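# Close a locker door until it latches with Stretch 3

## Task

Push the locker's door shut so that its latch catches and it stays closed without the robot holding it. Flinging the door open counts as failure, and so does the robot falling over or finishing in a tilted state. Afterwards release the door and back the robot away from it.

## Robot and tools

ROBOT. A Hello Robot Stretch 3 in simulation. It has a two-wheel base (0.33 m long, 0.34 m wide), a lift carriage on a vertical mast, and a single telescoping arm that reaches out to the robot's RIGHT side. The gripper has no forward-reaching joint, so to move it forward or back you drive the base. Turning in place pivots about the point midway between the drive wheels, 0.05 m behind the front edge of the base. When the arm is retracted and the wrist folded, turning sweeps a circle of radius 0.28 m. An unfolded, level gripper sticks out past that circle.

FRAMES. The base frame has its origin on the floor between the drive wheels, with x forward, y left and z up. hand_pose is given in the base frame, at the point where the closed fingertips meet. With all wrist joints at zero, the hand's x axis points up, its y axis points back along the arm toward the mast, and its z axis points to the rear. The odometry frame is the base frame as it was at the start of the scene. Heading is positive to the left, in the range -3.142 to 3.142.

TOOL execute_actions. Arguments: actions (a list holding one action, or empty to only read the state and images), and cameras (any of head_camera, nav_camera, wrist_camera, or all; omitted or null gives all, [] gives none). An action can contain base, joints, or both, plus an optional contact_limits. The parts of an action start together but may finish at different times.
- base is a relative offset from where the base last measured itself, and takes exactly one key. translate_m is a straight drive in metres, -1 to 1, with positive meaning forward. rotate_rad is a turn in place in radians, -3.2 to 3.2, with positive meaning left (counter-clockwise). The base cannot move sideways.
- joints holds absolute targets, keyed by name. Each entry is a single number: the target position. Ranges, with the tolerance for done in brackets: lift_m 0 to 1.1 m (±0.004), the arm's height on the mast. arm_m 0 to 0.52 m (±0.004), the extension. wrist_yaw_rad -1.345 to 4.42 (±0.02): 0 points along the arm, positive swings toward the front, 3.0 folds over the base. wrist_pitch_rad -1.57 to 0.451 (±0.05): 0 is level, negative tips the fingertips down. wrist_roll_rad -2.911 to 2.911 (±0.02): 0 has the fingers side by side. gripper_m -0.089 to 0.179 (±0.004): larger opens wider, the real tip gap is 0.007 to 0.025 smaller, and below 0.007 it is zero. head_pan_rad -3.953 to 1.73: 0 faces forward, positive turns left, -1.57 looks along the arm. head_tilt_rad -1.53 to 0.419: negative looks down.
- contact_limits takes only arm_m, a motor_effort percentage from 1 to 100. The arm stops with contact_stop when its effort reaches this value. Lower values are gentler, but a value that is too low stops the arm immediately. The limit also caps the arm's holding force until the next action.
A joint you leave out of an action may keep pushing toward its old target. A call with an unknown key or an out-of-range value is refused and nothing moves. If any result reports a stop, the remaining execute_actions, wait and finished_scene calls in that reply are skipped. No action runs longer than 15 s.

TOOL wait: seconds, 0 to 10. Nothing new is commanded. It returns the same state and images as an empty action.
TOOL zoom_image: camera, plus region [x0,y0,x1,y1] in pixels of that camera's latest full image, with the origin at the top-left. The region can be at most 504x504.
TOOL finished_scene: scene (1 or 2). It ends the scene permanently, reports whether the task succeeded, and gives the next scene's task. When resuming from a summary, start with an empty execute_actions call to learn the current scene and task.

RESULTS. base_status and joint_status tell how each motion ended. done means the target was reached; for the base it only means the wheels turned the full amount, even if they slipped. off_target means the motion stalled and may still be pushing. contact_stop, time_out and torque_fault all drop the target. After a contact_stop, the arm or lift goes slack until it is commanded again. on_its_own describes joints that were not commanded; its "held at" value is a target, not a position. motor_effort is given as a percentage, positive toward larger joint values, with the peak in brackets. Readings are noisy and have fixed biases. For the wheels, positive means forward. An effort at rest outside the normal range means the motor is pushing or carrying something. lidar_m gives 12 sectors of 30 degrees each: the 1st straight ahead, then counter-clockwise (4th left, 7th behind, 10th right). The lidar plane is 0.17 m above the floor, and "-" means nothing was seen. wrist_depth_mm and head_depth_mm are 7x7 grids of median depth. base_tilt is in degrees, with forward and right positive and a fixed bias of about 4 degrees. turned_by_wheels and turned_by_imu give the turn since the last result. Calibration data for each camera is listed and may be slightly off.

SPEED. The base moves fast (0.30 m/s) only when the arm is stowed: lift_m below 0.30, arm_m below 0.03 and wrist_yaw_rad above 2.54. Otherwise it is limited to 0.10 m/s.

CAUTIONS. Fold or unfold the wrist only with lift_m between 0.32 and 0.95, wrist_pitch_rad at -0.4 and roll near 0. When yaw is below -0.4, keep pitch at -0.5 or lower. When pushing the door with the arm, keep the gripper below about 0.45 m and use a modest contact limit, because a stiff push held higher up can tip the robot. Do not push a second time straight after a contact_stop. Do not drive while the gripper is hooked on something fixed. If the robot snags or leans, reverse the last move in small steps, pull the gripper free, and lower the lift to about 0.2 if needed. The base, wrist and head have no contact stop, and the wrist can torque_fault after pushing. Swing the door gently so it never slams. Check that it latched on its own, then release it and move away before finishing.

Each tool is called after "Emit:" by a JSON object that holds its "api" and its "payload", one argument or row to a line.

## Session

Emit:
{"api": "execute_actions", "payload": {
  "actions": []
}}

Scene clock: 0.00 s.
base_odometry: x=+0.000 y=+0.000 heading=+0.000 (m, m, rad; odometry frame)
turned_by_wheels: +0.000 (rad since the last result)
turned_by_imu: +0.000 (rad since the last result)
base_tilt: forward=+1.3 right=-1.0 (deg)
lidar_m: 2.14 2.07 2.39 2.02 1.92 1.82 1.50 1.42 1.48 1.94 2.86 2.93
head_depth_mm: 1926 2889 3464 3454 3518 3401 2265 / 1920 2886 3233 3222 3232 3146 2260 / 1918 2914 2985 3028 2965 2952 2249 / 1913 2705 2759 2827 2787 2784 2279 / 1912 2565 2151 2156 2141 2144 2196 / 1889 2409 2072 2072 2069 2085 2086 / 1880 2300 2218 2229 2236 2229 2027
base_status: not commanded
joint_positions: lift_m=+0.480 arm_m=+0.002 wrist_yaw_rad=+2.810 wrist_pitch_rad=-0.567 wrist_roll_rad=-0.014 gripper_m=+0.037 head_pan_rad=-0.013 head_tilt_rad=-0.018
joint_status: not commanded
motor_effort: left_wheel=+0 right_wheel=+1 lift_m=+42 arm_m=+0 wrist_yaw_rad=+0 wrist_pitch_rad=+5 wrist_roll_rad=+0 gripper_m=+0 head_pan_rad=+0 head_tilt_rad=+2 (%)
hand_pose: x=+0.0448 y=+0.0452 z=+0.4612 quat_wxyz=(+0.307, +0.697, +0.086, +0.642) (m; base frame)
wrist_depth_mm: - - - - - - - / - - - - - - - / - - - - - - - / 895 906 893 924 897 905 883 / 776 - 768 772 787 766 756 / 673 665 - 666 672 666 670 / 592 598 - 596 583 590 589
pictures: head_camera (sideways: a quarter turn clockwise sets it upright), nav_camera (sideways: a quarter turn counterclockwise sets it upright), wrist_camera
Images, in order (width x height): head_camera 896x504, nav_camera 672x504, wrist_camera 644x364.

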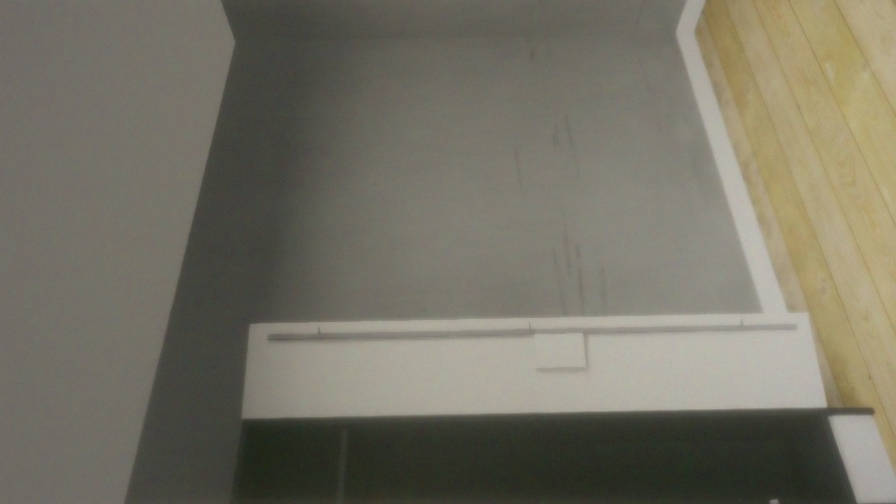

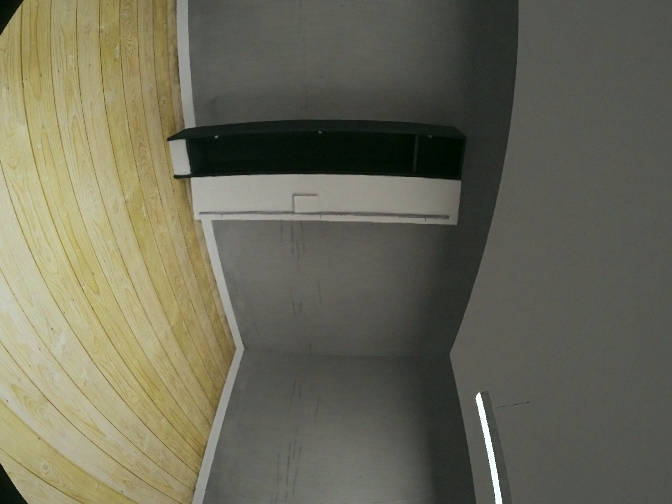

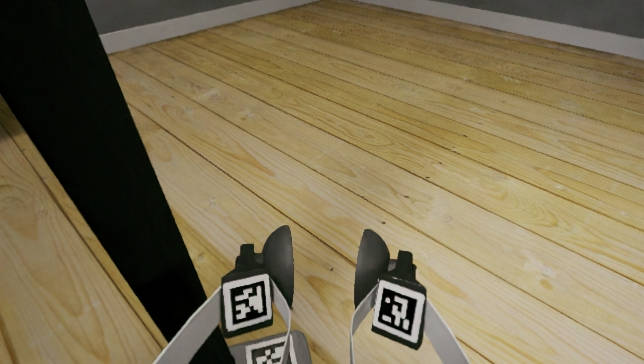

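Emit:
{"api": "execute_actions", "payload": {
  "actions": [
    {"joints": {"head_pan_rad": 0.25, "head_tilt_rad": -0.25}}
  ],
  "cameras": ["head_camera", "nav_camera"]
}}

Scene clock: 0.87 s.
base_odometry: x=+0.000 y=+0.000 heading=+0.000 (m, m, rad; odometry frame)
turned_by_wheels: +0.000 (rad since the last result)
turned_by_imu: +0.000 (rad since the last result)
base_tilt: forward=+1.3 right=-1.0 (deg)
lidar_m: 2.14 2.07 2.39 2.02 1.93 1.82 1.50 1.42 1.48 1.95 2.86 2.94
head_depth_mm: 2465 2549 2699 2829 2904 2169 1622 / 2357 2456 2599 2690 2825 2146 1646 / 1948 2011 2096 2208 2316 2194 1647 / 2028 2015 2106 2231 2334 2187 1655 / 2095 2178 2269 2369 2460 2174 1665 / 2085 2150 2236 2333 2435 2178 1661 / 2001 2075 2165 2247 2359 2227 1679
base_status: not commanded
joint_positions: lift_m=+0.480 arm_m=+0.002 wrist_yaw_rad=+2.810 wrist_pitch_rad=-0.567 wrist_roll_rad=-0.014 gripper_m=+0.037 head_pan_rad=+0.243 head_tilt_rad=-0.247
joint_status: all done
motor_effort: left_wheel=+0(1) right_wheel=+0(0) lift_m=+42(42) arm_m=+0(0) wrist_yaw_rad=+0(0) wrist_pitch_rad=+5(5) wrist_roll_rad=+0(0) gripper_m=+0(0) head_pan_rad=+4(28) head_tilt_rad=-1(20) (%)
hand_pose: x=+0.0448 y=+0.0452 z=+0.4612 quat_wxyz=(+0.307, +0.697, +0.086, +0.642) (m; base frame)
wrist_depth_mm: - - - - - - - / - - - - - - - / - - - - - - - / 879 902 900 891 914 938 909 / 766 - 771 774 772 775 765 / 665 651 - 671 655 673 670 / 577 580 - 589 577 594 573
pictures: head_camera (sideways: a quarter turn clockwise sets it upright), nav_camera (sideways: a quarter turn counterclockwise sets it upright)
camera_calibration (this result's frames):
head_camera: T_world_to_cam=[[-0.204927, -0.057976, -0.977059, 1.29322], [-0.25972, 0.96568, -0.00282747, 0.0138558], [0.94369, 0.253182, -0.212951, 0.230364], [0, 0, 0, 1]] pos_world=[0.0512219, 0.00327132, 1.31265]
nav_camera: T_world_to_cam=[[0.253274, 0.0634605, 0.965311, -1.22061], [0.235716, -0.97182, 0.00204214, 0.0448358], [0.938238, 0.227022, -0.261096, 0.292784], [0, 0, 0, 1]] pos_world=[0.0238803, 0.0545646, 1.25462]
Images, in order (width x height): head_camera 896x504, nav_camera 672x504.

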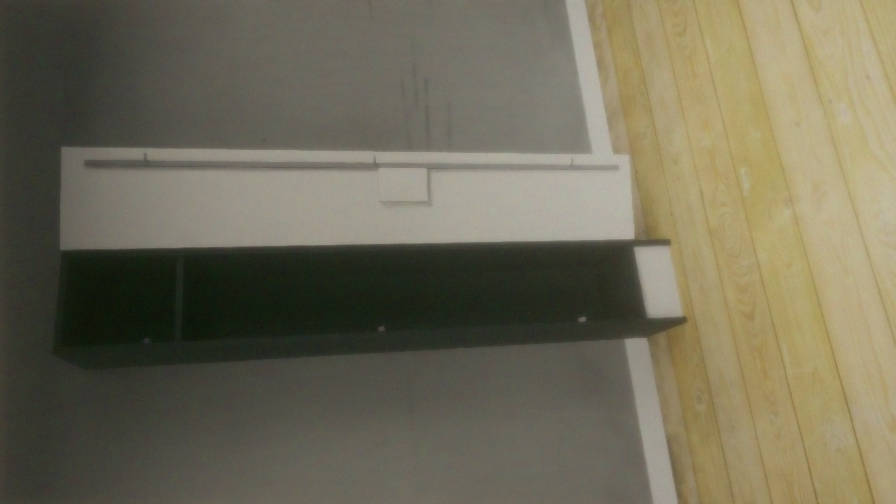

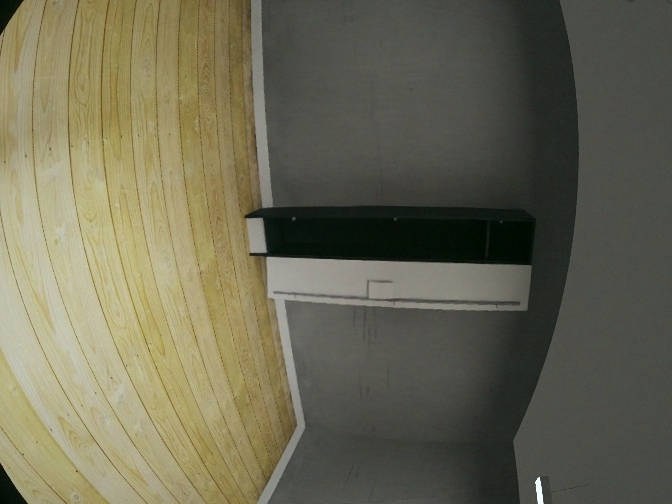

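Emit:
{"api": "execute_actions", "payload": {
  "actions": [
    {"base": {"rotate_rad": -0.18}, "joints": {"lift_m": 0.285, "wrist_pitch_rad": -0.4, "head_pan_rad": 0.4, "head_tilt_rad": -0.4, "gripper_m": 0.0}}
  ],
  "cameras": []
}}

Emit:
{"api": "execute_actions", "payload": {
  "actions": [
    {"base": {"translate_m": 1.0}, "joints": {"head_pan_rad": 0.6, "head_tilt_rad": -0.5}}
  ],
  "cameras": ["head_camera", "nav_camera"]
}}

Scene clock: 4.40 s.
base_odometry: x=+0.000 y=+0.000 heading=-0.180 (m, m, rad; odometry frame)
turned_by_wheels: -0.180 (rad since the last result)
turned_by_imu: -0.177 (rad since the last result)
base_tilt: forward=+1.3 right=-1.0 (deg)
lidar_m: 2.66 2.07 2.34 2.19 1.48 1.92 1.63 1.41 1.45 1.70 2.86 2.87
head_depth_mm: 2425 2584 2821 3059 2392 1791 1424 / 2317 2482 2698 2913 2376 1797 1436 / 1891 2028 2181 2367 2382 1801 1431 / 1832 1972 2127 2279 2389 1786 1443 / 2030 2182 2328 2510 2338 1803 1450 / 1963 2080 2273 2440 2420 1829 1435 / 1955 2038 2198 2347 2420 1810 1457
base_status: done
joint_positions: lift_m=+0.286 arm_m=+0.002 wrist_yaw_rad=+2.810 wrist_pitch_rad=-0.420 wrist_roll_rad=-0.014 gripper_m=+0.000 head_pan_rad=+0.393 head_tilt_rad=-0.395
joint_status: all done
motor_effort: left_wheel=+1(5) right_wheel=-2(4) lift_m=+17(34) arm_m=+0(0) wrist_yaw_rad=+0(0) wrist_pitch_rad=+9(9) wrist_roll_rad=+0(0) gripper_m=-3(86) head_pan_rad=+4(21) head_tilt_rad=-2(16) (%)
hand_pose: x=+0.0516 y=+0.0650 z=+0.2979 quat_wxyz=(+0.260, +0.702, +0.034, +0.663) (m; base frame)
wrist_depth_mm: - - - - - - - / - - - - - - - / - - - - - - - / - 769 770 786 776 789 785 / 605 632 612 647 622 639 624 / 515 - 521 - 522 524 526 / 454 - - 435 441 450 448
pictures: none
No camera images: the call's "cameras" was empty. Leave "cameras" out to get every camera's image.

Scene clock: 9.40 s.
base_odometry: x=+0.984 y=-0.179 heading=-0.180 (m, m, rad; odometry frame)
turned_by_wheels: +0.000 (rad since the last result)
turned_by_imu: +0.003 (rad since the last result)
base_tilt: forward=+1.3 right=-1.0 (deg)
lidar_m: 1.82 1.26 1.31 1.90 2.60 2.23 2.45 2.18 2.18 2.48 2.17 2.18
head_depth_mm: 1428 1558 1709 1900 2015 1606 1336 / 1409 1523 1683 1857 1990 1613 1332 / 1353 1471 1601 1763 1940 1622 1336 / 1044 1136 1225 1366 1530 1618 1329 / 1050 1142 1251 1405 1610 1622 1341 / 1288 1400 1537 1692 1800 1643 1347 / 1289 1384 1480 1597 1827 1637 1348
base_status: done
joint_positions: lift_m=+0.286 arm_m=+0.002 wrist_yaw_rad=+2.810 wrist_pitch_rad=-0.420 wrist_roll_rad=-0.014 gripper_m=+0.000 head_pan_rad=+0.593 head_tilt_rad=-0.495
joint_status: all done
motor_effort: left_wheel=+1(7) right_wheel=-1(5) lift_m=+17(17) arm_m=+0(0) wrist_yaw_rad=+1(1) wrist_pitch_rad=+9(9) wrist_roll_rad=+0(1) gripper_m=-3(4) head_pan_rad=+5(24) head_tilt_rad=-2(12) (%)
hand_pose: x=+0.0517 y=+0.0651 z=+0.2981 quat_wxyz=(+0.259, +0.702, +0.033, +0.663) (m; base frame)
wrist_depth_mm: - - - - - - 908 / - - - - - - 927 / - - - - - - - / - 777 773 779 777 792 802 / 619 616 623 659 625 630 652 / 514 - 523 - 528 532 535 / 452 - - 431 446 448 452
pictures: head_camera (sideways: a quarter turn clockwise sets it upright), nav_camera (sideways: a quarter turn counterclockwise sets it upright)
camera_calibration (this result's frames):
head_camera: T_world_to_cam=[[-0.366021, -0.255105, -0.894958, 1.18701], [-0.575336, 0.817914, 0.00215817, 0.00929018], [0.731448, 0.515692, -0.446145, 0.535144], [0, 0, 0, 1]] pos_world=[0.0483868, 0.0192448, 1.30106]
nav_camera: T_world_to_cam=[[0.405938, 0.274408, 0.871731, -1.09942], [0.555364, -0.831601, 0.00315998, 0.0414315], [0.725799, 0.482845, -0.489975, 0.591934], [0, 0, 0, 1]] pos_world=[-0.00634031, 0.0503306, 1.2483]
Images, in order (width x height): head_camera 896x504, nav_camera 672x504.

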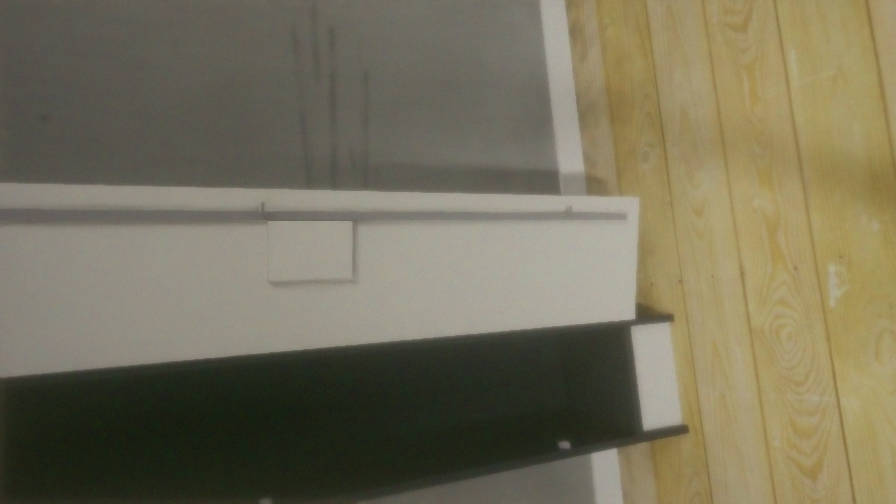

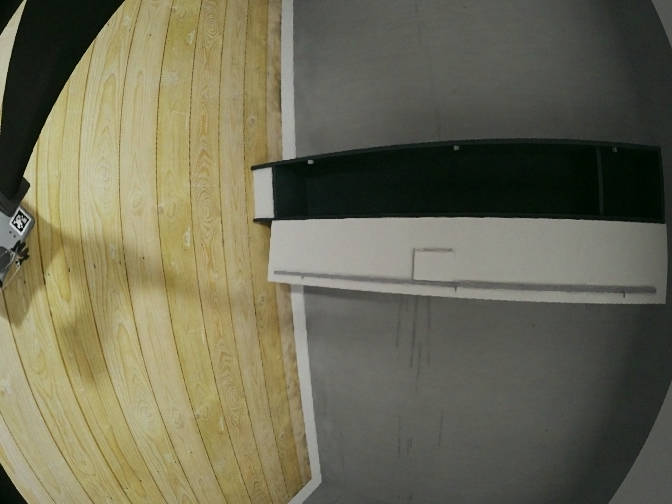

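Emit:
{"api": "execute_actions", "payload": {
  "actions": [
    {"base": {"translate_m": 1.0}, "joints": {"head_pan_rad": 1.2, "head_tilt_rad": -0.7}}
  ],
  "cameras": []
}}

Emit:
{"api": "execute_actions", "payload": {
  "actions": [
    {"base": {"rotate_rad": 2.365}, "joints": {"head_pan_rad": -1.0, "head_tilt_rad": -0.8}}
  ],
  "cameras": ["head_camera", "nav_camera"]
}}

Scene clock: 14.73 s.
base_odometry: x=+1.968 y=-0.358 heading=-0.180 (m, m, rad; odometry frame)
turned_by_wheels: +0.000 (rad since the last result)
turned_by_imu: +0.003 (rad since the last result)
base_tilt: forward=+1.3 right=-1.0 (deg)
lidar_m: 0.99 0.87 0.88 0.62 1.88 3.14 3.27 2.91 2.83 1.70 1.49 1.50
head_depth_mm: 700 776 866 980 1139 1306 1194 / 732 810 915 1044 1219 1357 1195 / 762 851 966 1109 1310 1394 1200 / 798 897 1022 1195 1423 1387 1200 / 838 948 1089 1266 1452 1303 1197 / 869 935 650 748 951 1314 1200 / 494 581 667 881 1383 1411 1205
base_status: done
joint_positions: lift_m=+0.286 arm_m=+0.002 wrist_yaw_rad=+2.810 wrist_pitch_rad=-0.419 wrist_roll_rad=-0.014 gripper_m=+0.000 head_pan_rad=+1.193 head_tilt_rad=-0.692
joint_status: all done
motor_effort: left_wheel=+1(7) right_wheel=-1(5) lift_m=+17(17) arm_m=+0(0) wrist_yaw_rad=+1(1) wrist_pitch_rad=+9(9) wrist_roll_rad=+0(0) gripper_m=-2(4) head_pan_rad=+4(40) head_tilt_rad=-3(22) (%)
hand_pose: x=+0.0517 y=+0.0651 z=+0.2981 quat_wxyz=(+0.259, +0.702, +0.033, +0.663) (m; base frame)
wrist_depth_mm: - - 685 926 801 710 628 / - - 775 - 848 756 654 / - - 948 - 923 789 693 / - 752 759 780 779 772 723 / 609 615 611 648 620 619 646 / 514 - 517 - 515 531 529 / 447 - - 438 443 445 449
pictures: none
No camera images: the call's "cameras" was empty. Leave "cameras" out to get every camera's image.

Scene clock: 17.47 s.
base_odometry: x=+1.968 y=-0.358 heading=+2.185 (m, m, rad; odometry frame)
turned_by_wheels: +2.365 (rad since the last result)
turned_by_imu: +2.318 (rad since the last result)
base_tilt: forward=+1.3 right=-0.9 (deg)
lidar_m: 3.30 3.13 2.99 2.91 2.04 1.53 1.49 1.20 0.90 0.87 0.62 0.79
head_depth_mm: 756 843 953 1094 1288 1319 1146 / 803 902 1025 1193 1424 1321 1160 / 854 967 1116 1313 1500 1323 1150 / 868 984 1143 1320 1109 1293 1159 / 538 620 730 945 1261 1327 1162 / 621 730 943 1494 1529 1323 1166 / 968 1088 1215 1779 1562 1339 1161
base_status: done
joint_positions: lift_m=+0.286 arm_m=+0.002 wrist_yaw_rad=+2.810 wrist_pitch_rad=-0.419 wrist_roll_rad=-0.014 gripper_m=+0.000 head_pan_rad=-0.993 head_tilt_rad=-0.791
joint_status: all done
motor_effort: left_wheel=-2(7) right_wheel=+3(10) lift_m=+17(17) arm_m=+0(0) wrist_yaw_rad=-1(0) wrist_pitch_rad=+9(9) wrist_roll_rad=+0(1) gripper_m=-2(3) head_pan_rad=-3(50) head_tilt_rad=-3(17) (%)
hand_pose: x=+0.0517 y=+0.0651 z=+0.2981 quat_wxyz=(+0.259, +0.702, +0.033, +0.663) (m; base frame)
wrist_depth_mm: - - - - - - - / - - - - - - - / - - - - - - - / - 786 782 774 771 793 790 / 625 623 611 652 634 624 639 / 503 - 518 - 528 529 524 / 450 - - 438 446 449 451
pictures: head_camera (sideways: a quarter turn clockwise sets it upright), nav_camera (sideways: a quarter turn counterclockwise sets it upright)
camera_calibration (this result's frames):
head_camera: T_world_to_cam=[[-0.381594, 0.572283, -0.725863, 0.966652], [0.827314, 0.561684, 0.00791399, -0.0067575], [0.412235, -0.597497, -0.687793, 0.851471], [0, 0, 0, 1]] pos_world=[0.0234531, -0.040652, 1.28735]
nav_camera: T_world_to_cam=[[0.395549, -0.605211, 0.690841, -0.86355], [-0.839275, -0.54369, 0.00423679, 0.0485384], [0.373039, -0.581481, -0.722995, 0.897216], [0, 0, 0, 1]] pos_world=[0.0476165, 0.0254742, 1.24505]
Images, in order (width x height): head_camera 896x504, nav_camera 672x504.

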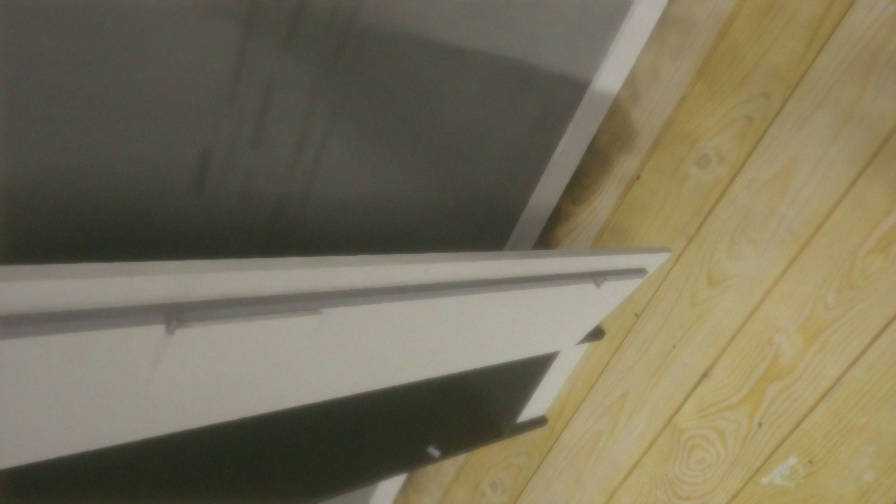

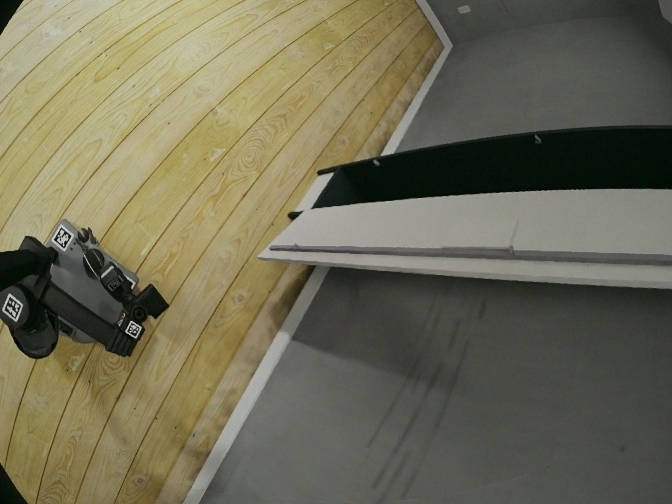

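Emit:
{"api": "execute_actions", "payload": {
  "actions": [
    {"joints": {"lift_m": 0.36, "wrist_yaw_rad": 2.6, "arm_m": 0.05}}
  ],
  "cameras": []
}}

Emit:
{"api": "execute_actions", "payload": {
  "actions": [
    {"joints": {"wrist_yaw_rad": 1.3, "arm_m": 0.15, "head_pan_rad": -1.15, "head_tilt_rad": -0.9}}
  ]
}}

Scene clock: 19.50 s.
base_odometry: x=+1.968 y=-0.358 heading=+2.185 (m, m, rad; odometry frame)
turned_by_wheels: +0.000 (rad since the last result)
turned_by_imu: +0.000 (rad since the last result)
base_tilt: forward=+1.3 right=-1.0 (deg)
lidar_m: 3.29 3.14 2.99 2.90 2.04 1.54 1.49 1.20 0.90 0.87 0.62 0.79
head_depth_mm: 755 842 949 1092 1286 1319 1153 / 803 899 1025 1194 1412 1317 1175 / 854 967 1116 1319 1498 1321 1152 / 868 985 1139 1323 1113 1307 1162 / 539 620 734 945 1255 1327 1164 / 622 732 946 1488 1520 1331 1164 / 967 1086 1210 1772 1561 1339 1162
base_status: not commanded
joint_positions: lift_m=+0.359 arm_m=+0.050 wrist_yaw_rad=+2.602 wrist_pitch_rad=-0.419 wrist_roll_rad=-0.014 gripper_m=+0.000 head_pan_rad=-0.993 head_tilt_rad=-0.791
joint_status: all done
motor_effort: left_wheel=-2(3) right_wheel=+3(3) lift_m=+64(68) arm_m=+3(4) wrist_yaw_rad=-3(5) wrist_pitch_rad=+9(9) wrist_roll_rad=+0(0) gripper_m=-3(1) head_pan_rad=-4(4) head_tilt_rad=-4(4) (%)
hand_pose: x=+0.0939 y=-0.0023 z=+0.3716 quat_wxyz=(+0.327, +0.701, -0.040, +0.632) (m; base frame)
wrist_depth_mm: - - - - - - - / - - - - - - - / - - - - - - - / 878 894 894 898 911 919 942 / 738 719 729 758 735 745 746 / - 603 602 - 610 619 615 / - 540 528 511 515 517 528
pictures: none
No camera images: the call's "cameras" was empty. Leave "cameras" out to get every camera's image.

Scene clock: 21.47 s.
base_odometry: x=+1.968 y=-0.358 heading=+2.185 (m, m, rad; odometry frame)
turned_by_wheels: +0.000 (rad since the last result)
turned_by_imu: +0.000 (rad since the last result)
base_tilt: forward=+1.3 right=-0.9 (deg)
lidar_m: 3.30 3.12 2.99 2.91 2.05 1.53 1.49 1.19 0.90 0.87 0.62 0.79
head_depth_mm: 741 844 980 1177 1376 1288 1139 / 776 888 1041 1256 1420 1310 1127 / 817 943 1114 1357 1456 1308 1130 / 859 994 1191 1482 1463 1257 1127 / 904 1057 1211 1014 1367 1277 1127 / 538 611 770 1042 1432 1282 1135 / 565 666 924 1470 1466 1279 1140
base_status: not commanded
joint_positions: lift_m=+0.359 arm_m=+0.150 wrist_yaw_rad=+1.302 wrist_pitch_rad=-0.419 wrist_roll_rad=-0.014 gripper_m=+0.000 head_pan_rad=-1.143 head_tilt_rad=-0.889
joint_status: all done
motor_effort: left_wheel=-1(1) right_wheel=+3(3) lift_m=+64(64) arm_m=+3(3) wrist_yaw_rad=-3(3) wrist_pitch_rad=+9(9) wrist_roll_rad=+1(0) gripper_m=-3(3) head_pan_rad=-4(21) head_tilt_rad=-5(17) (%)
hand_pose: x=+0.1948 y=-0.3542 z=+0.3716 quat_wxyz=(+0.643, +0.534, -0.456, +0.306) (m; base frame)
wrist_depth_mm: - - - - 469 563 537 / - - - - 464 626 554 / - - - - 453 673 556 / 877 873 894 916 523 727 557 / 725 714 722 754 689 718 562 / 611 606 609 - 612 612 559 / 520 530 518 504 516 527 516
pictures: head_camera (sideways: a quarter turn clockwise sets it upright), nav_camera (sideways: a quarter turn counterclockwise sets it upright), wrist_camera
camera_calibration (this result's frames):
head_camera: T_world_to_cam=[[-0.319914, 0.684566, -0.655, 0.873931], [0.902323, 0.430951, 0.00969272, -0.00952965], [0.288908, -0.587921, -0.755567, 0.940365], [0, 0, 0, 1]] pos_world=[0.0165024, -0.0412967, 1.28303]
nav_camera: T_world_to_cam=[[0.327297, -0.715934, 0.616697, -0.766523], [-0.910924, -0.412549, 0.00451604, 0.0486125], [0.251184, -0.563242, -0.787188, 0.981435], [0, 0, 0, 1]] pos_world=[0.0486419, 0.0240607, 1.24507]
wrist_camera: T_world_to_cam=[[-0.212531, -0.977005, 0.0170917, -0.312097], [-0.526066, 0.0996619, -0.844584, 0.494399], [0.823459, -0.188492, -0.53515, 0.130691], [0, 0, 0, 1]] pos_world=[0.0861376, -0.329559, 0.492835]
Images, in order (width x height): head_camera 896x504, nav_camera 672x504, wrist_camera 644x364.

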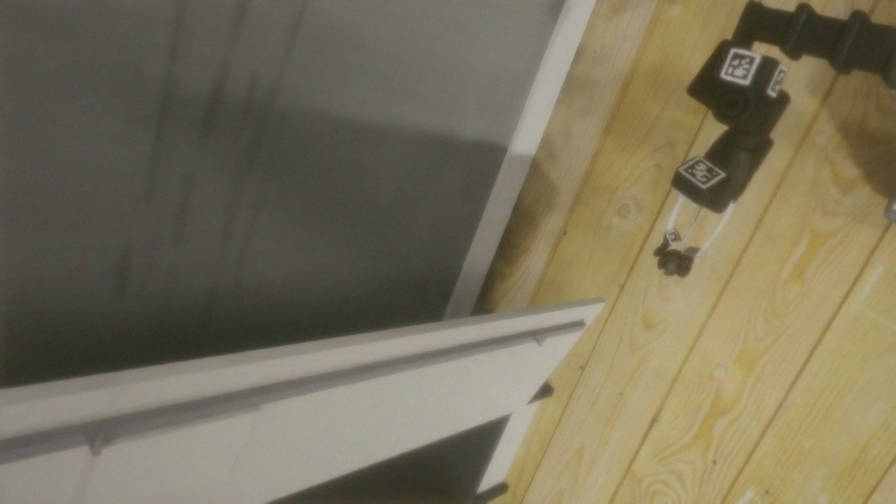

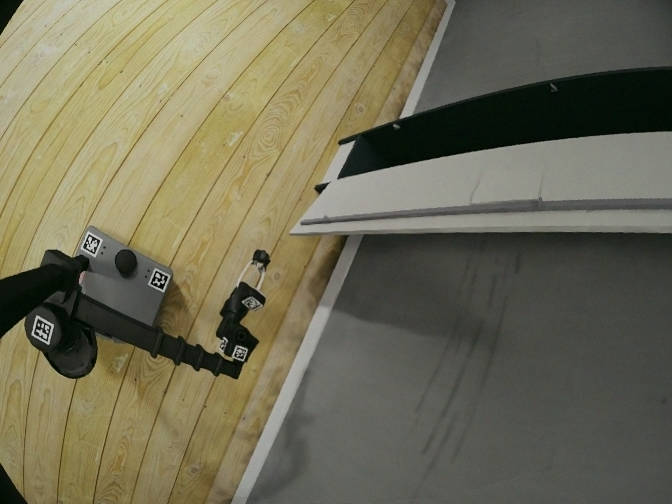

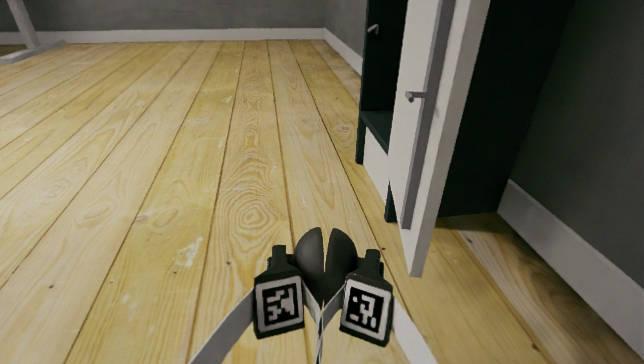

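Emit:
{"api": "execute_actions", "payload": {
  "actions": [
    {"base": {"translate_m": 0.05}, "joints": {"wrist_yaw_rad": 1.5, "arm_m": 0.5}}
  ],
  "cameras": ["head_camera", "wrist_camera"]
}}

Scene clock: 25.43 s.
base_odometry: x=+1.939 y=-0.317 heading=+2.185 (m, m, rad; odometry frame)
turned_by_wheels: +0.000 (rad since the last result)
turned_by_imu: -0.001 (rad since the last result)
base_tilt: forward=+1.3 right=-0.9 (deg)
lidar_m: 3.25 3.10 3.00 2.90 2.11 1.59 1.54 1.20 0.90 0.88 0.59 0.82
head_depth_mm: 744 846 986 1146 1381 1287 - / 779 892 1042 1243 1417 1268 1119 / 817 943 1112 1358 1441 1269 1130 / 859 998 1197 1482 1423 1277 1131 / 844 614 718 889 1251 1278 1130 / 521 608 802 1082 1425 1267 1136 / 583 726 1255 1451 1472 1276 1134
base_status: done
joint_positions: lift_m=+0.359 arm_m=+0.500 wrist_yaw_rad=+1.498 wrist_pitch_rad=-0.419 wrist_roll_rad=-0.014 gripper_m=+0.000 head_pan_rad=-1.143 head_tilt_rad=-0.889
joint_status: all done
motor_effort: left_wheel=-2(4) right_wheel=+3(8) lift_m=+64(64) arm_m=+3(4) wrist_yaw_rad=+2(4) wrist_pitch_rad=+9(9) wrist_roll_rad=+1(0) gripper_m=-2(3) head_pan_rad=-4(4) head_tilt_rad=-4(5) (%)
hand_pose: x=+0.2022 y=-0.6609 z=+0.3716 quat_wxyz=(+0.610, +0.576, -0.402, +0.367) (m; base frame)
wrist_depth_mm: - 225 340 463 448 431 281 / - 234 353 494 495 426 281 / - 262 365 541 539 422 279 / 872 289 385 595 581 422 276 / 719 676 404 639 627 414 275 / 597 580 399 - 608 413 272 / 515 520 506 504 519 413 271
pictures: head_camera (sideways: a quarter turn clockwise sets it upright), wrist_camera
camera_calibration (this result's frames):
head_camera: T_world_to_cam=[[-0.3198, 0.684786, -0.654825, 0.873703], [0.902435, 0.430717, 0.00969681, -0.00953565], [0.288684, -0.587836, -0.755718, 0.940563], [0, 0, 0, 1]] pos_world=[0.0164899, -0.0412954, 1.28302]
wrist_camera: T_world_to_cam=[[-0.0180162, -0.999692, 0.0170917, -0.664515], [-0.535402, -0.00479097, -0.844584, 0.461755], [0.844405, -0.0243671, -0.53515, 0.170956], [0, 0, 0, 1]] pos_world=[0.0908959, -0.657933, 0.492835]
Images, in order (width x height): head_camera 896x504, wrist_camera 644x364.

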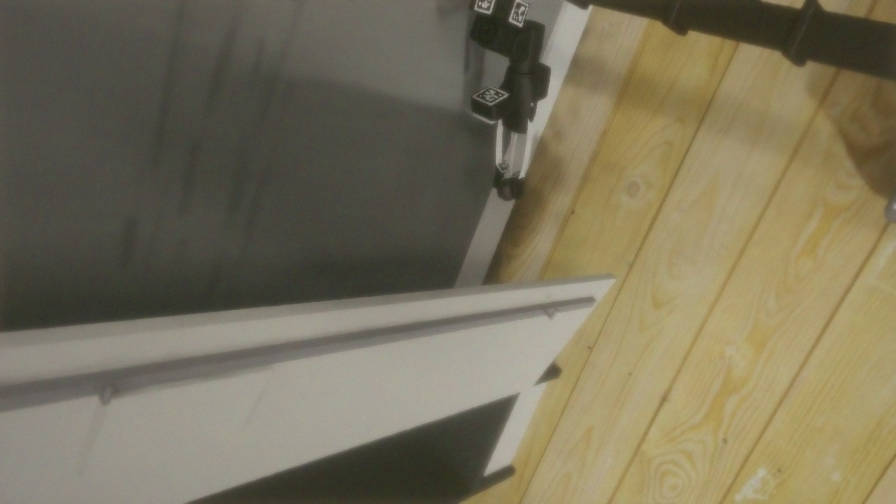

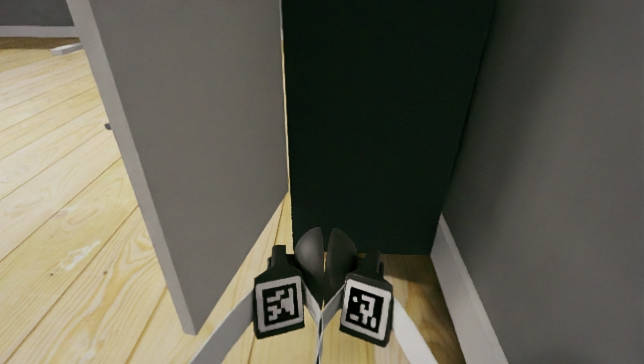

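Emit:
{"api": "execute_actions", "payload": {
  "actions": [
    {"base": {"translate_m": 0.22}, "joints": {"arm_m": 0.45, "head_pan_rad": -1.3}}
  ],
  "cameras": ["head_camera", "wrist_camera"]
}}

Scene clock: 29.43 s.
base_odometry: x=+1.812 y=-0.137 heading=+2.185 (m, m, rad; odometry frame)
turned_by_wheels: +0.000 (rad since the last result)
turned_by_imu: -0.001 (rad since the last result)
base_tilt: forward=+1.3 right=-0.9 (deg)
lidar_m: 3.03 2.88 2.97 2.90 2.40 1.81 1.76 1.21 0.91 0.51 0.54 0.87
head_depth_mm: 740 846 991 1177 1388 1266 1112 / 760 876 1030 1228 1413 1263 1130 / 435 513 639 1204 1399 1268 1132 / 450 509 607 776 1022 1270 1132 / 483 543 687 872 1200 1272 1129 / 516 612 757 1397 1375 1275 1131 / 561 1012 1151 1281 1430 1273 1133
base_status: done
joint_positions: lift_m=+0.359 arm_m=+0.450 wrist_yaw_rad=+1.498 wrist_pitch_rad=-0.419 wrist_roll_rad=-0.014 gripper_m=+0.000 head_pan_rad=-1.293 head_tilt_rad=-0.889
joint_status: all done
motor_effort: left_wheel=-3(3) right_wheel=+2(8) lift_m=+64(64) arm_m=-3(2) wrist_yaw_rad=+2(2) wrist_pitch_rad=+9(9) wrist_roll_rad=+0(0) gripper_m=-3(2) head_pan_rad=-4(21) head_tilt_rad=-5(5) (%)
hand_pose: x=+0.2022 y=-0.6117 z=+0.3716 quat_wxyz=(+0.610, +0.576, -0.402, +0.367) (m; base frame)
wrist_depth_mm: - 99 148 256 261 259 256 / - 102 153 279 281 279 272 / 86 105 160 301 306 300 301 / 87 108 169 328 335 335 322 / 90 112 177 360 375 366 342 / 92 115 172 - 417 412 342 / 94 119 201 492 471 455 341
pictures: head_camera (sideways: a quarter turn clockwise sets it upright), wrist_camera
camera_calibration (this result's frames):
head_camera: T_world_to_cam=[[-0.213956, 0.724867, -0.654821, 0.873052], [0.956636, 0.291126, 0.0096969, -0.00986639], [0.197665, -0.624351, -0.755722, 0.941123], [0, 0, 0, 1]] pos_world=[0.0102068, -0.0423838, 1.28302]
wrist_camera: T_world_to_cam=[[-0.0179371, -0.999693, 0.0170917, -0.615293], [-0.535401, -0.00483337, -0.844584, 0.461965], [0.844407, -0.0243003, -0.53515, 0.172196], [0, 0, 0, 1]] pos_world=[0.0908969, -0.608687, 0.492835]
Images, in order (width x height): head_camera 896x504, wrist_camera 644x364.

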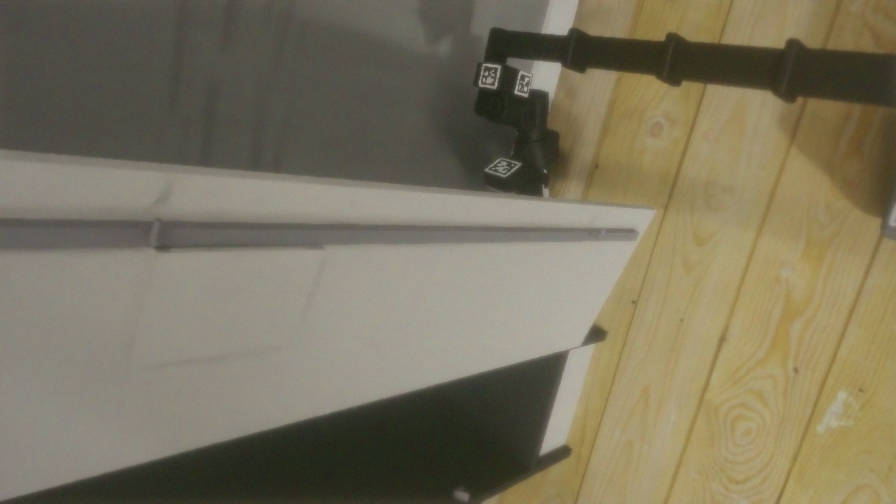

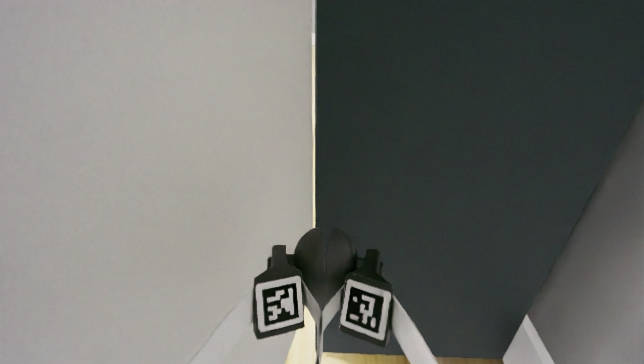

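Emit:
{"api": "execute_actions", "payload": {
  "actions": [
    {"base": {"translate_m": 0.06}, "joints": {"arm_m": 0.28}}
  ],
  "cameras": ["head_camera", "nav_camera"]
}}

Scene clock: 32.03 s.
base_odometry: x=+1.778 y=-0.088 heading=+2.185 (m, m, rad; odometry frame)
turned_by_wheels: +0.000 (rad since the last result)
turned_by_imu: -0.001 (rad since the last result)
base_tilt: forward=+1.3 right=-0.9 (deg)
lidar_m: 2.95 2.82 2.97 2.89 2.49 1.87 1.82 1.21 0.91 0.89 0.60 0.58
head_depth_mm: 742 848 986 1197 1404 1264 1126 / 761 879 1037 1253 1451 1259 1123 / 788 910 1079 1319 1481 1257 1123 / 816 944 1104 1378 1453 1273 1130 / 716 797 890 1022 1219 1267 1135 / 582 643 728 855 1039 1252 1133 / 520 582 662 770 913 1257 1136
base_status: done
joint_positions: lift_m=+0.359 arm_m=+0.280 wrist_yaw_rad=+1.498 wrist_pitch_rad=-0.421 wrist_roll_rad=-0.014 gripper_m=+0.000 head_pan_rad=-1.293 head_tilt_rad=-0.889
joint_status: all done
motor_effort: left_wheel=-1(15) right_wheel=+2(30) lift_m=+63(64) arm_m=-3(7) wrist_yaw_rad=+2(54) wrist_pitch_rad=+10(15) wrist_roll_rad=+1(0) gripper_m=-2(6) head_pan_rad=-2(4) head_tilt_rad=-5(5) (%)
hand_pose: x=+0.2021 y=-0.4417 z=+0.3713 quat_wxyz=(+0.610, +0.577, -0.401, +0.367) (m; base frame)
wrist_depth_mm: - - 354 293 252 220 208 / - - - 319 269 236 225 / - - - 345 288 253 245 / 890 882 871 375 312 276 269 / 712 723 688 407 338 303 296 / 598 589 609 - 364 334 334 / 521 531 515 509 496 383 380
pictures: head_camera (sideways: a quarter turn clockwise sets it upright), nav_camera (sideways: a quarter turn counterclockwise sets it upright)
camera_calibration (this result's frames):
head_camera: T_world_to_cam=[[-0.213888, 0.725051, -0.654639, 0.872815], [0.956681, 0.290977, 0.00970115, -0.0098722], [0.197519, -0.624206, -0.755879, 0.941329], [0, 0, 0, 1]] pos_world=[0.010199, -0.04238, 1.28301]
nav_camera: T_world_to_cam=[[0.216486, -0.757153, 0.616322, -0.765359], [-0.962427, -0.271501, 0.00451729, 0.048925], [0.163912, -0.594143, -0.787482, 0.98235], [0, 0, 0, 1]] pos_world=[0.0517576, 0.0174454, 1.24507]
Images, in order (width x height): head_camera 896x504, nav_camera 672x504.

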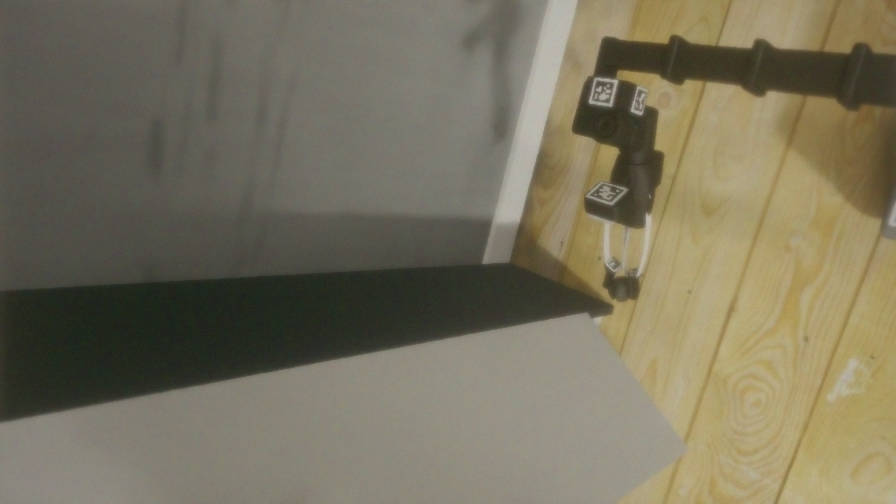

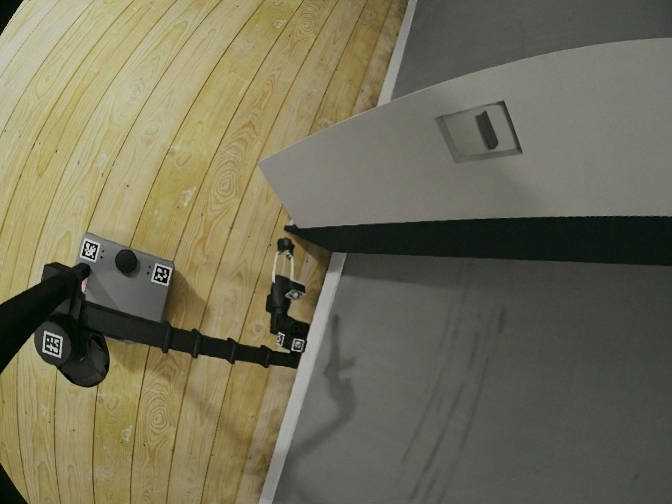

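Emit:
{"api": "execute_actions", "payload": {
  "actions": [
    {"base": {"translate_m": 0.25}, "joints": {"arm_m": 0.12, "wrist_yaw_rad": 0.8}}
  ],
  "cameras": ["head_camera", "nav_camera"]
}}

Scene clock: 35.77 s.
base_odometry: x=+1.634 y=+0.117 heading=+2.185 (m, m, rad; odometry frame)
turned_by_wheels: +0.000 (rad since the last result)
turned_by_imu: +0.000 (rad since the last result)
base_tilt: forward=+1.3 right=-0.9 (deg)
lidar_m: 2.71 2.60 2.96 2.88 2.83 2.13 2.07 1.23 0.92 0.54 0.49 1.32
head_depth_mm: 748 856 1003 1206 1401 1267 1125 / 542 804 1018 1271 1441 1289 1113 / 466 543 651 836 1296 1315 1121 / 443 514 610 754 980 1253 1126 / 425 520 601 700 890 1226 1127 / 407 476 557 660 1403 1274 1131 / 392 444 1242 1627 1466 1278 1138
base_status: done
joint_positions: lift_m=+0.359 arm_m=+0.120 wrist_yaw_rad=+0.802 wrist_pitch_rad=-0.421 wrist_roll_rad=-0.014 gripper_m=+0.000 head_pan_rad=-1.293 head_tilt_rad=-0.889
joint_status: all done
motor_effort: left_wheel=-2(3) right_wheel=+3(7) lift_m=+63(64) arm_m=-3(2) wrist_yaw_rad=-2(2) wrist_pitch_rad=+9(10) wrist_roll_rad=+0(0) gripper_m=-2(2) head_pan_rad=-4(3) head_tilt_rad=-5(4) (%)
hand_pose: x=+0.1396 y=-0.4213 z=+0.3714 quat_wxyz=(+0.699, +0.405, -0.574, +0.137) (m; base frame)
wrist_depth_mm: - 193 183 174 167 162 154 / - 216 198 189 180 172 166 / - - 217 206 196 187 179 / 900 848 240 227 215 202 195 / 719 719 271 246 236 222 256 / 602 610 308 - 259 247 476 / 516 514 498 328 295 282 497
pictures: head_camera (sideways: a quarter turn clockwise sets it upright), nav_camera (sideways: a quarter turn counterclockwise sets it upright)
camera_calibration (this result's frames):
head_camera: T_world_to_cam=[[-0.213888, 0.725051, -0.654639, 0.872815], [0.956681, 0.290977, 0.00970115, -0.0098722], [0.197519, -0.624206, -0.755879, 0.941329], [0, 0, 0, 1]] pos_world=[0.010199, -0.04238, 1.28301]
nav_camera: T_world_to_cam=[[0.216486, -0.757154, 0.616322, -0.765358], [-0.962428, -0.271501, 0.00451729, 0.048925], [0.163912, -0.594143, -0.787482, 0.98235], [0, 0, 0, 1]] pos_world=[0.0517576, 0.0174454, 1.24507]
Images, in order (width x height): head_camera 896x504, nav_camera 672x504.

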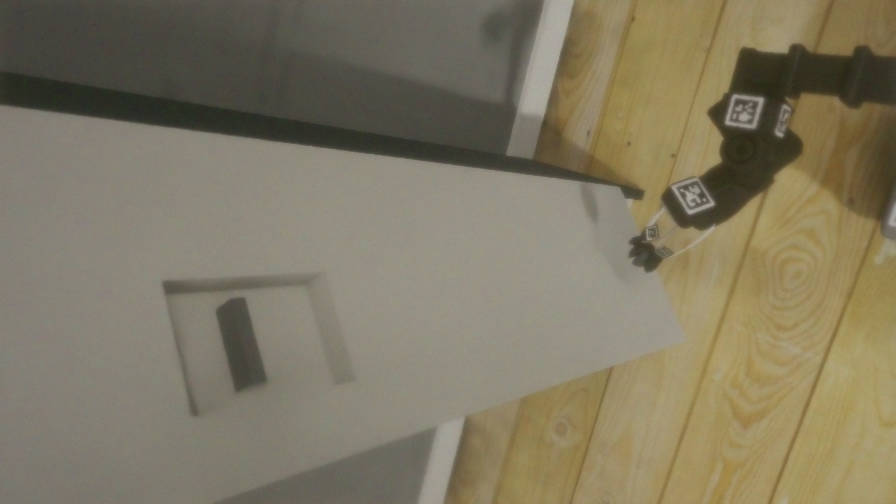

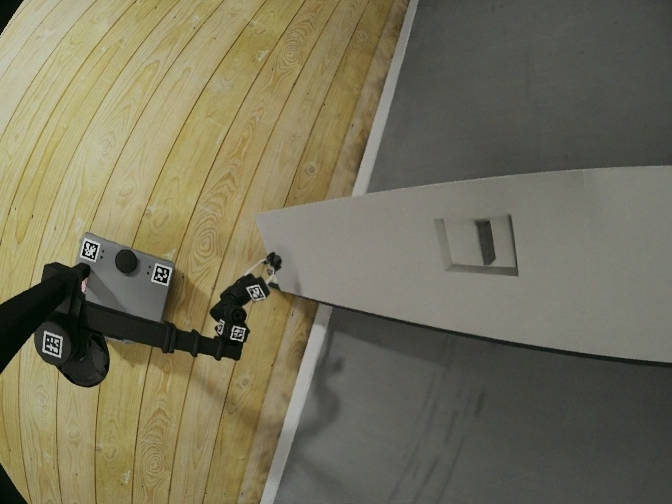

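Emit:
{"api": "execute_actions", "payload": {
  "actions": [
    {"base": {"translate_m": 0.3}, "joints": {"arm_m": 0.07, "wrist_yaw_rad": 0.0, "wrist_pitch_rad": 0.0, "lift_m": 0.3, "head_pan_rad": -1.57}}
  ],
  "cameras": ["head_camera", "nav_camera"]
}}

Scene clock: 40.40 s.
base_odometry: x=+1.461 y=+0.362 heading=+2.185 (m, m, rad; odometry frame)
turned_by_wheels: +0.000 (rad since the last result)
turned_by_imu: +0.000 (rad since the last result)
base_tilt: forward=+1.3 right=-0.9 (deg)
lidar_m: 2.41 2.33 2.93 2.86 3.04 2.44 2.37 1.24 0.58 0.50 0.95 1.34
head_depth_mm: 465 547 665 1311 1446 1265 1125 / 450 539 635 800 1138 1263 1126 / 436 535 621 757 991 1293 - / 423 494 589 721 945 1271 1128 / 432 883 1074 1373 1451 1267 1131 / 800 931 1110 1377 1470 1271 1131 / 803 935 1119 1389 1476 1277 1135
base_status: done
joint_positions: lift_m=+0.301 arm_m=+0.070 wrist_yaw_rad=-0.002 wrist_pitch_rad=-0.023 wrist_roll_rad=-0.014 gripper_m=+0.000 head_pan_rad=-1.563 head_tilt_rad=-0.889
joint_status: all done
motor_effort: left_wheel=-1(5) right_wheel=+2(16) lift_m=+17(54) arm_m=-2(3) wrist_yaw_rad=+3(28) wrist_pitch_rad=+11(13) wrist_roll_rad=+0(0) gripper_m=-3(4) head_pan_rad=-4(28) head_tilt_rad=-5(4) (%)
hand_pose: x=-0.0219 y=-0.4709 z=+0.4094 quat_wxyz=(+0.712, +0.008, -0.702, -0.009) (m; base frame)
wrist_depth_mm: 600 581 174 182 195 209 228 / 604 612 178 189 201 215 234 / 631 609 183 194 207 224 243 / 641 626 188 199 214 231 252 / 660 653 192 203 219 239 258 / 688 669 196 - 230 245 567 / 692 668 206 216 237 254 584
pictures: head_camera (sideways: a quarter turn clockwise sets it upright), nav_camera (sideways: a quarter turn counterclockwise sets it upright)
camera_calibration (this result's frames):
head_camera: T_world_to_cam=[[-0.0128681, 0.755832, -0.654639, 0.871589], [0.99963, 0.0254211, 0.00970115, -0.0101342], [0.0239741, -0.654272, -0.755879, 0.942387], [0, 0, 0, 1]] pos_world=[-0.00124676, -0.0419392, 1.28301]
nav_camera: T_world_to_cam=[[0.00681439, -0.787465, 0.616322, -0.764079], [-0.999977, -0.00511785, 0.00451729, 0.0491541], [-0.000402965, -0.616338, -0.787482, 0.983352], [0, 0, 0, 1]] pos_world=[0.0547559, 0.004643, 1.24507]
Images, in order (width x height): head_camera 896x504, nav_camera 672x504.

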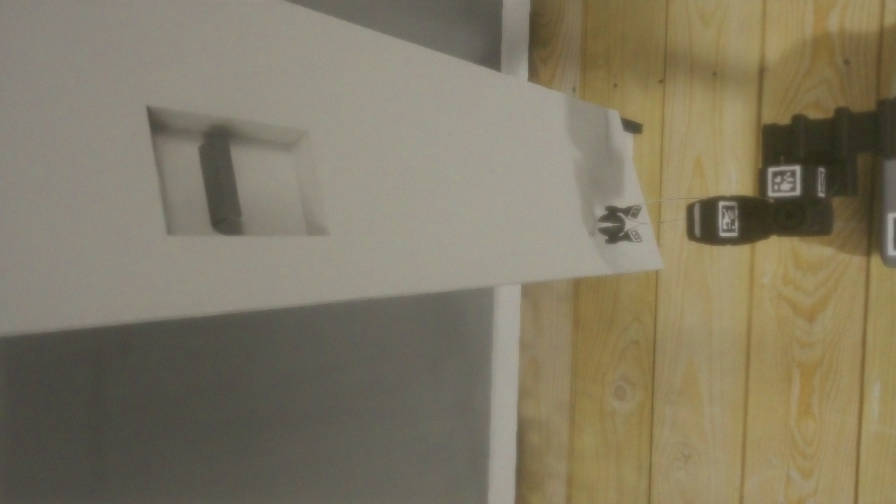

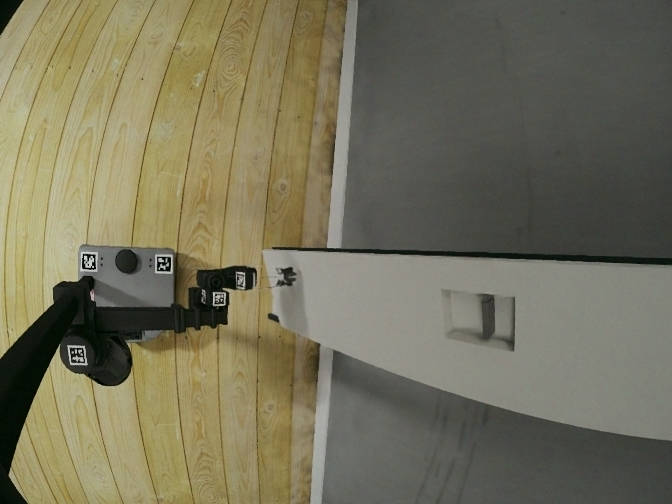

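Emit:
{"api": "execute_actions", "payload": {
  "actions": [
    {"joints": {"arm_m": 0.14}}
  ],
  "cameras": ["head_camera"]
}}

Scene clock: 42.33 s.
base_odometry: x=+1.461 y=+0.362 heading=+2.185 (m, m, rad; odometry frame)
turned_by_wheels: +0.000 (rad since the last result)
turned_by_imu: +0.000 (rad since the last result)
base_tilt: forward=+1.3 right=-0.9 (deg)
lidar_m: 2.41 2.33 2.93 2.87 3.01 2.44 2.37 1.24 0.60 0.56 0.95 1.34
head_depth_mm: 485 563 674 1319 1446 1264 1124 / 481 565 666 827 1145 1269 1134 / 479 577 661 820 1079 1310 1129 / 476 564 658 814 1061 1267 1127 / 493 866 1076 1371 1447 1278 1129 / 801 928 1113 1381 1460 1273 1134 / 805 940 1120 1390 1463 1282 1134
base_status: not commanded
joint_positions: lift_m=+0.301 arm_m=+0.140 wrist_yaw_rad=+0.002 wrist_pitch_rad=-0.023 wrist_roll_rad=-0.014 gripper_m=+0.000 head_pan_rad=-1.563 head_tilt_rad=-0.890
joint_status: all done
motor_effort: left_wheel=-1(2) right_wheel=+2(3) lift_m=+17(17) arm_m=+3(8) wrist_yaw_rad=-2(9) wrist_pitch_rad=+10(11) wrist_roll_rad=+0(0) gripper_m=-2(2) head_pan_rad=-3(4) head_tilt_rad=-4(5) (%)
hand_pose: x=-0.0209 y=-0.5402 z=+0.4095 quat_wxyz=(+0.712, +0.009, -0.702, -0.008) (m; base frame)
wrist_depth_mm: 530 512 168 168 169 169 169 / 549 527 172 173 173 173 173 / 552 548 177 178 178 178 177 / 563 547 182 182 182 181 182 / 585 568 186 186 187 187 187 / 608 587 191 - 192 192 193 / 616 594 198 198 198 197 199
pictures: head_camera (sideways: a quarter turn clockwise sets it upright)
camera_calibration (this result's frames):
head_camera: T_world_to_cam=[[-0.0128003, 0.756406, -0.653977, 0.870726], [0.999632, 0.0253171, 0.00971662, -0.0101543], [0.0239065, -0.653612, -0.756452, 0.943132], [0, 0, 0, 1]] pos_world=[-0.00125089, -0.0419219, 1.28297]
Images, in order (width x height): head_camera 896x504.

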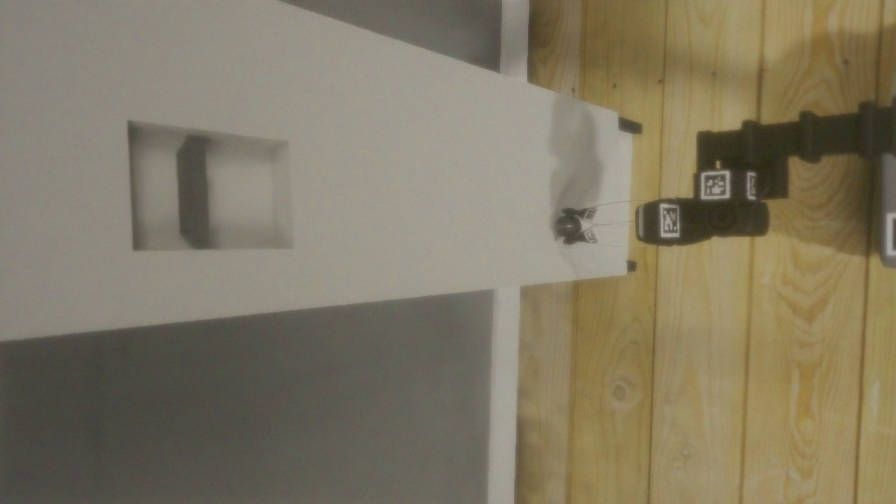

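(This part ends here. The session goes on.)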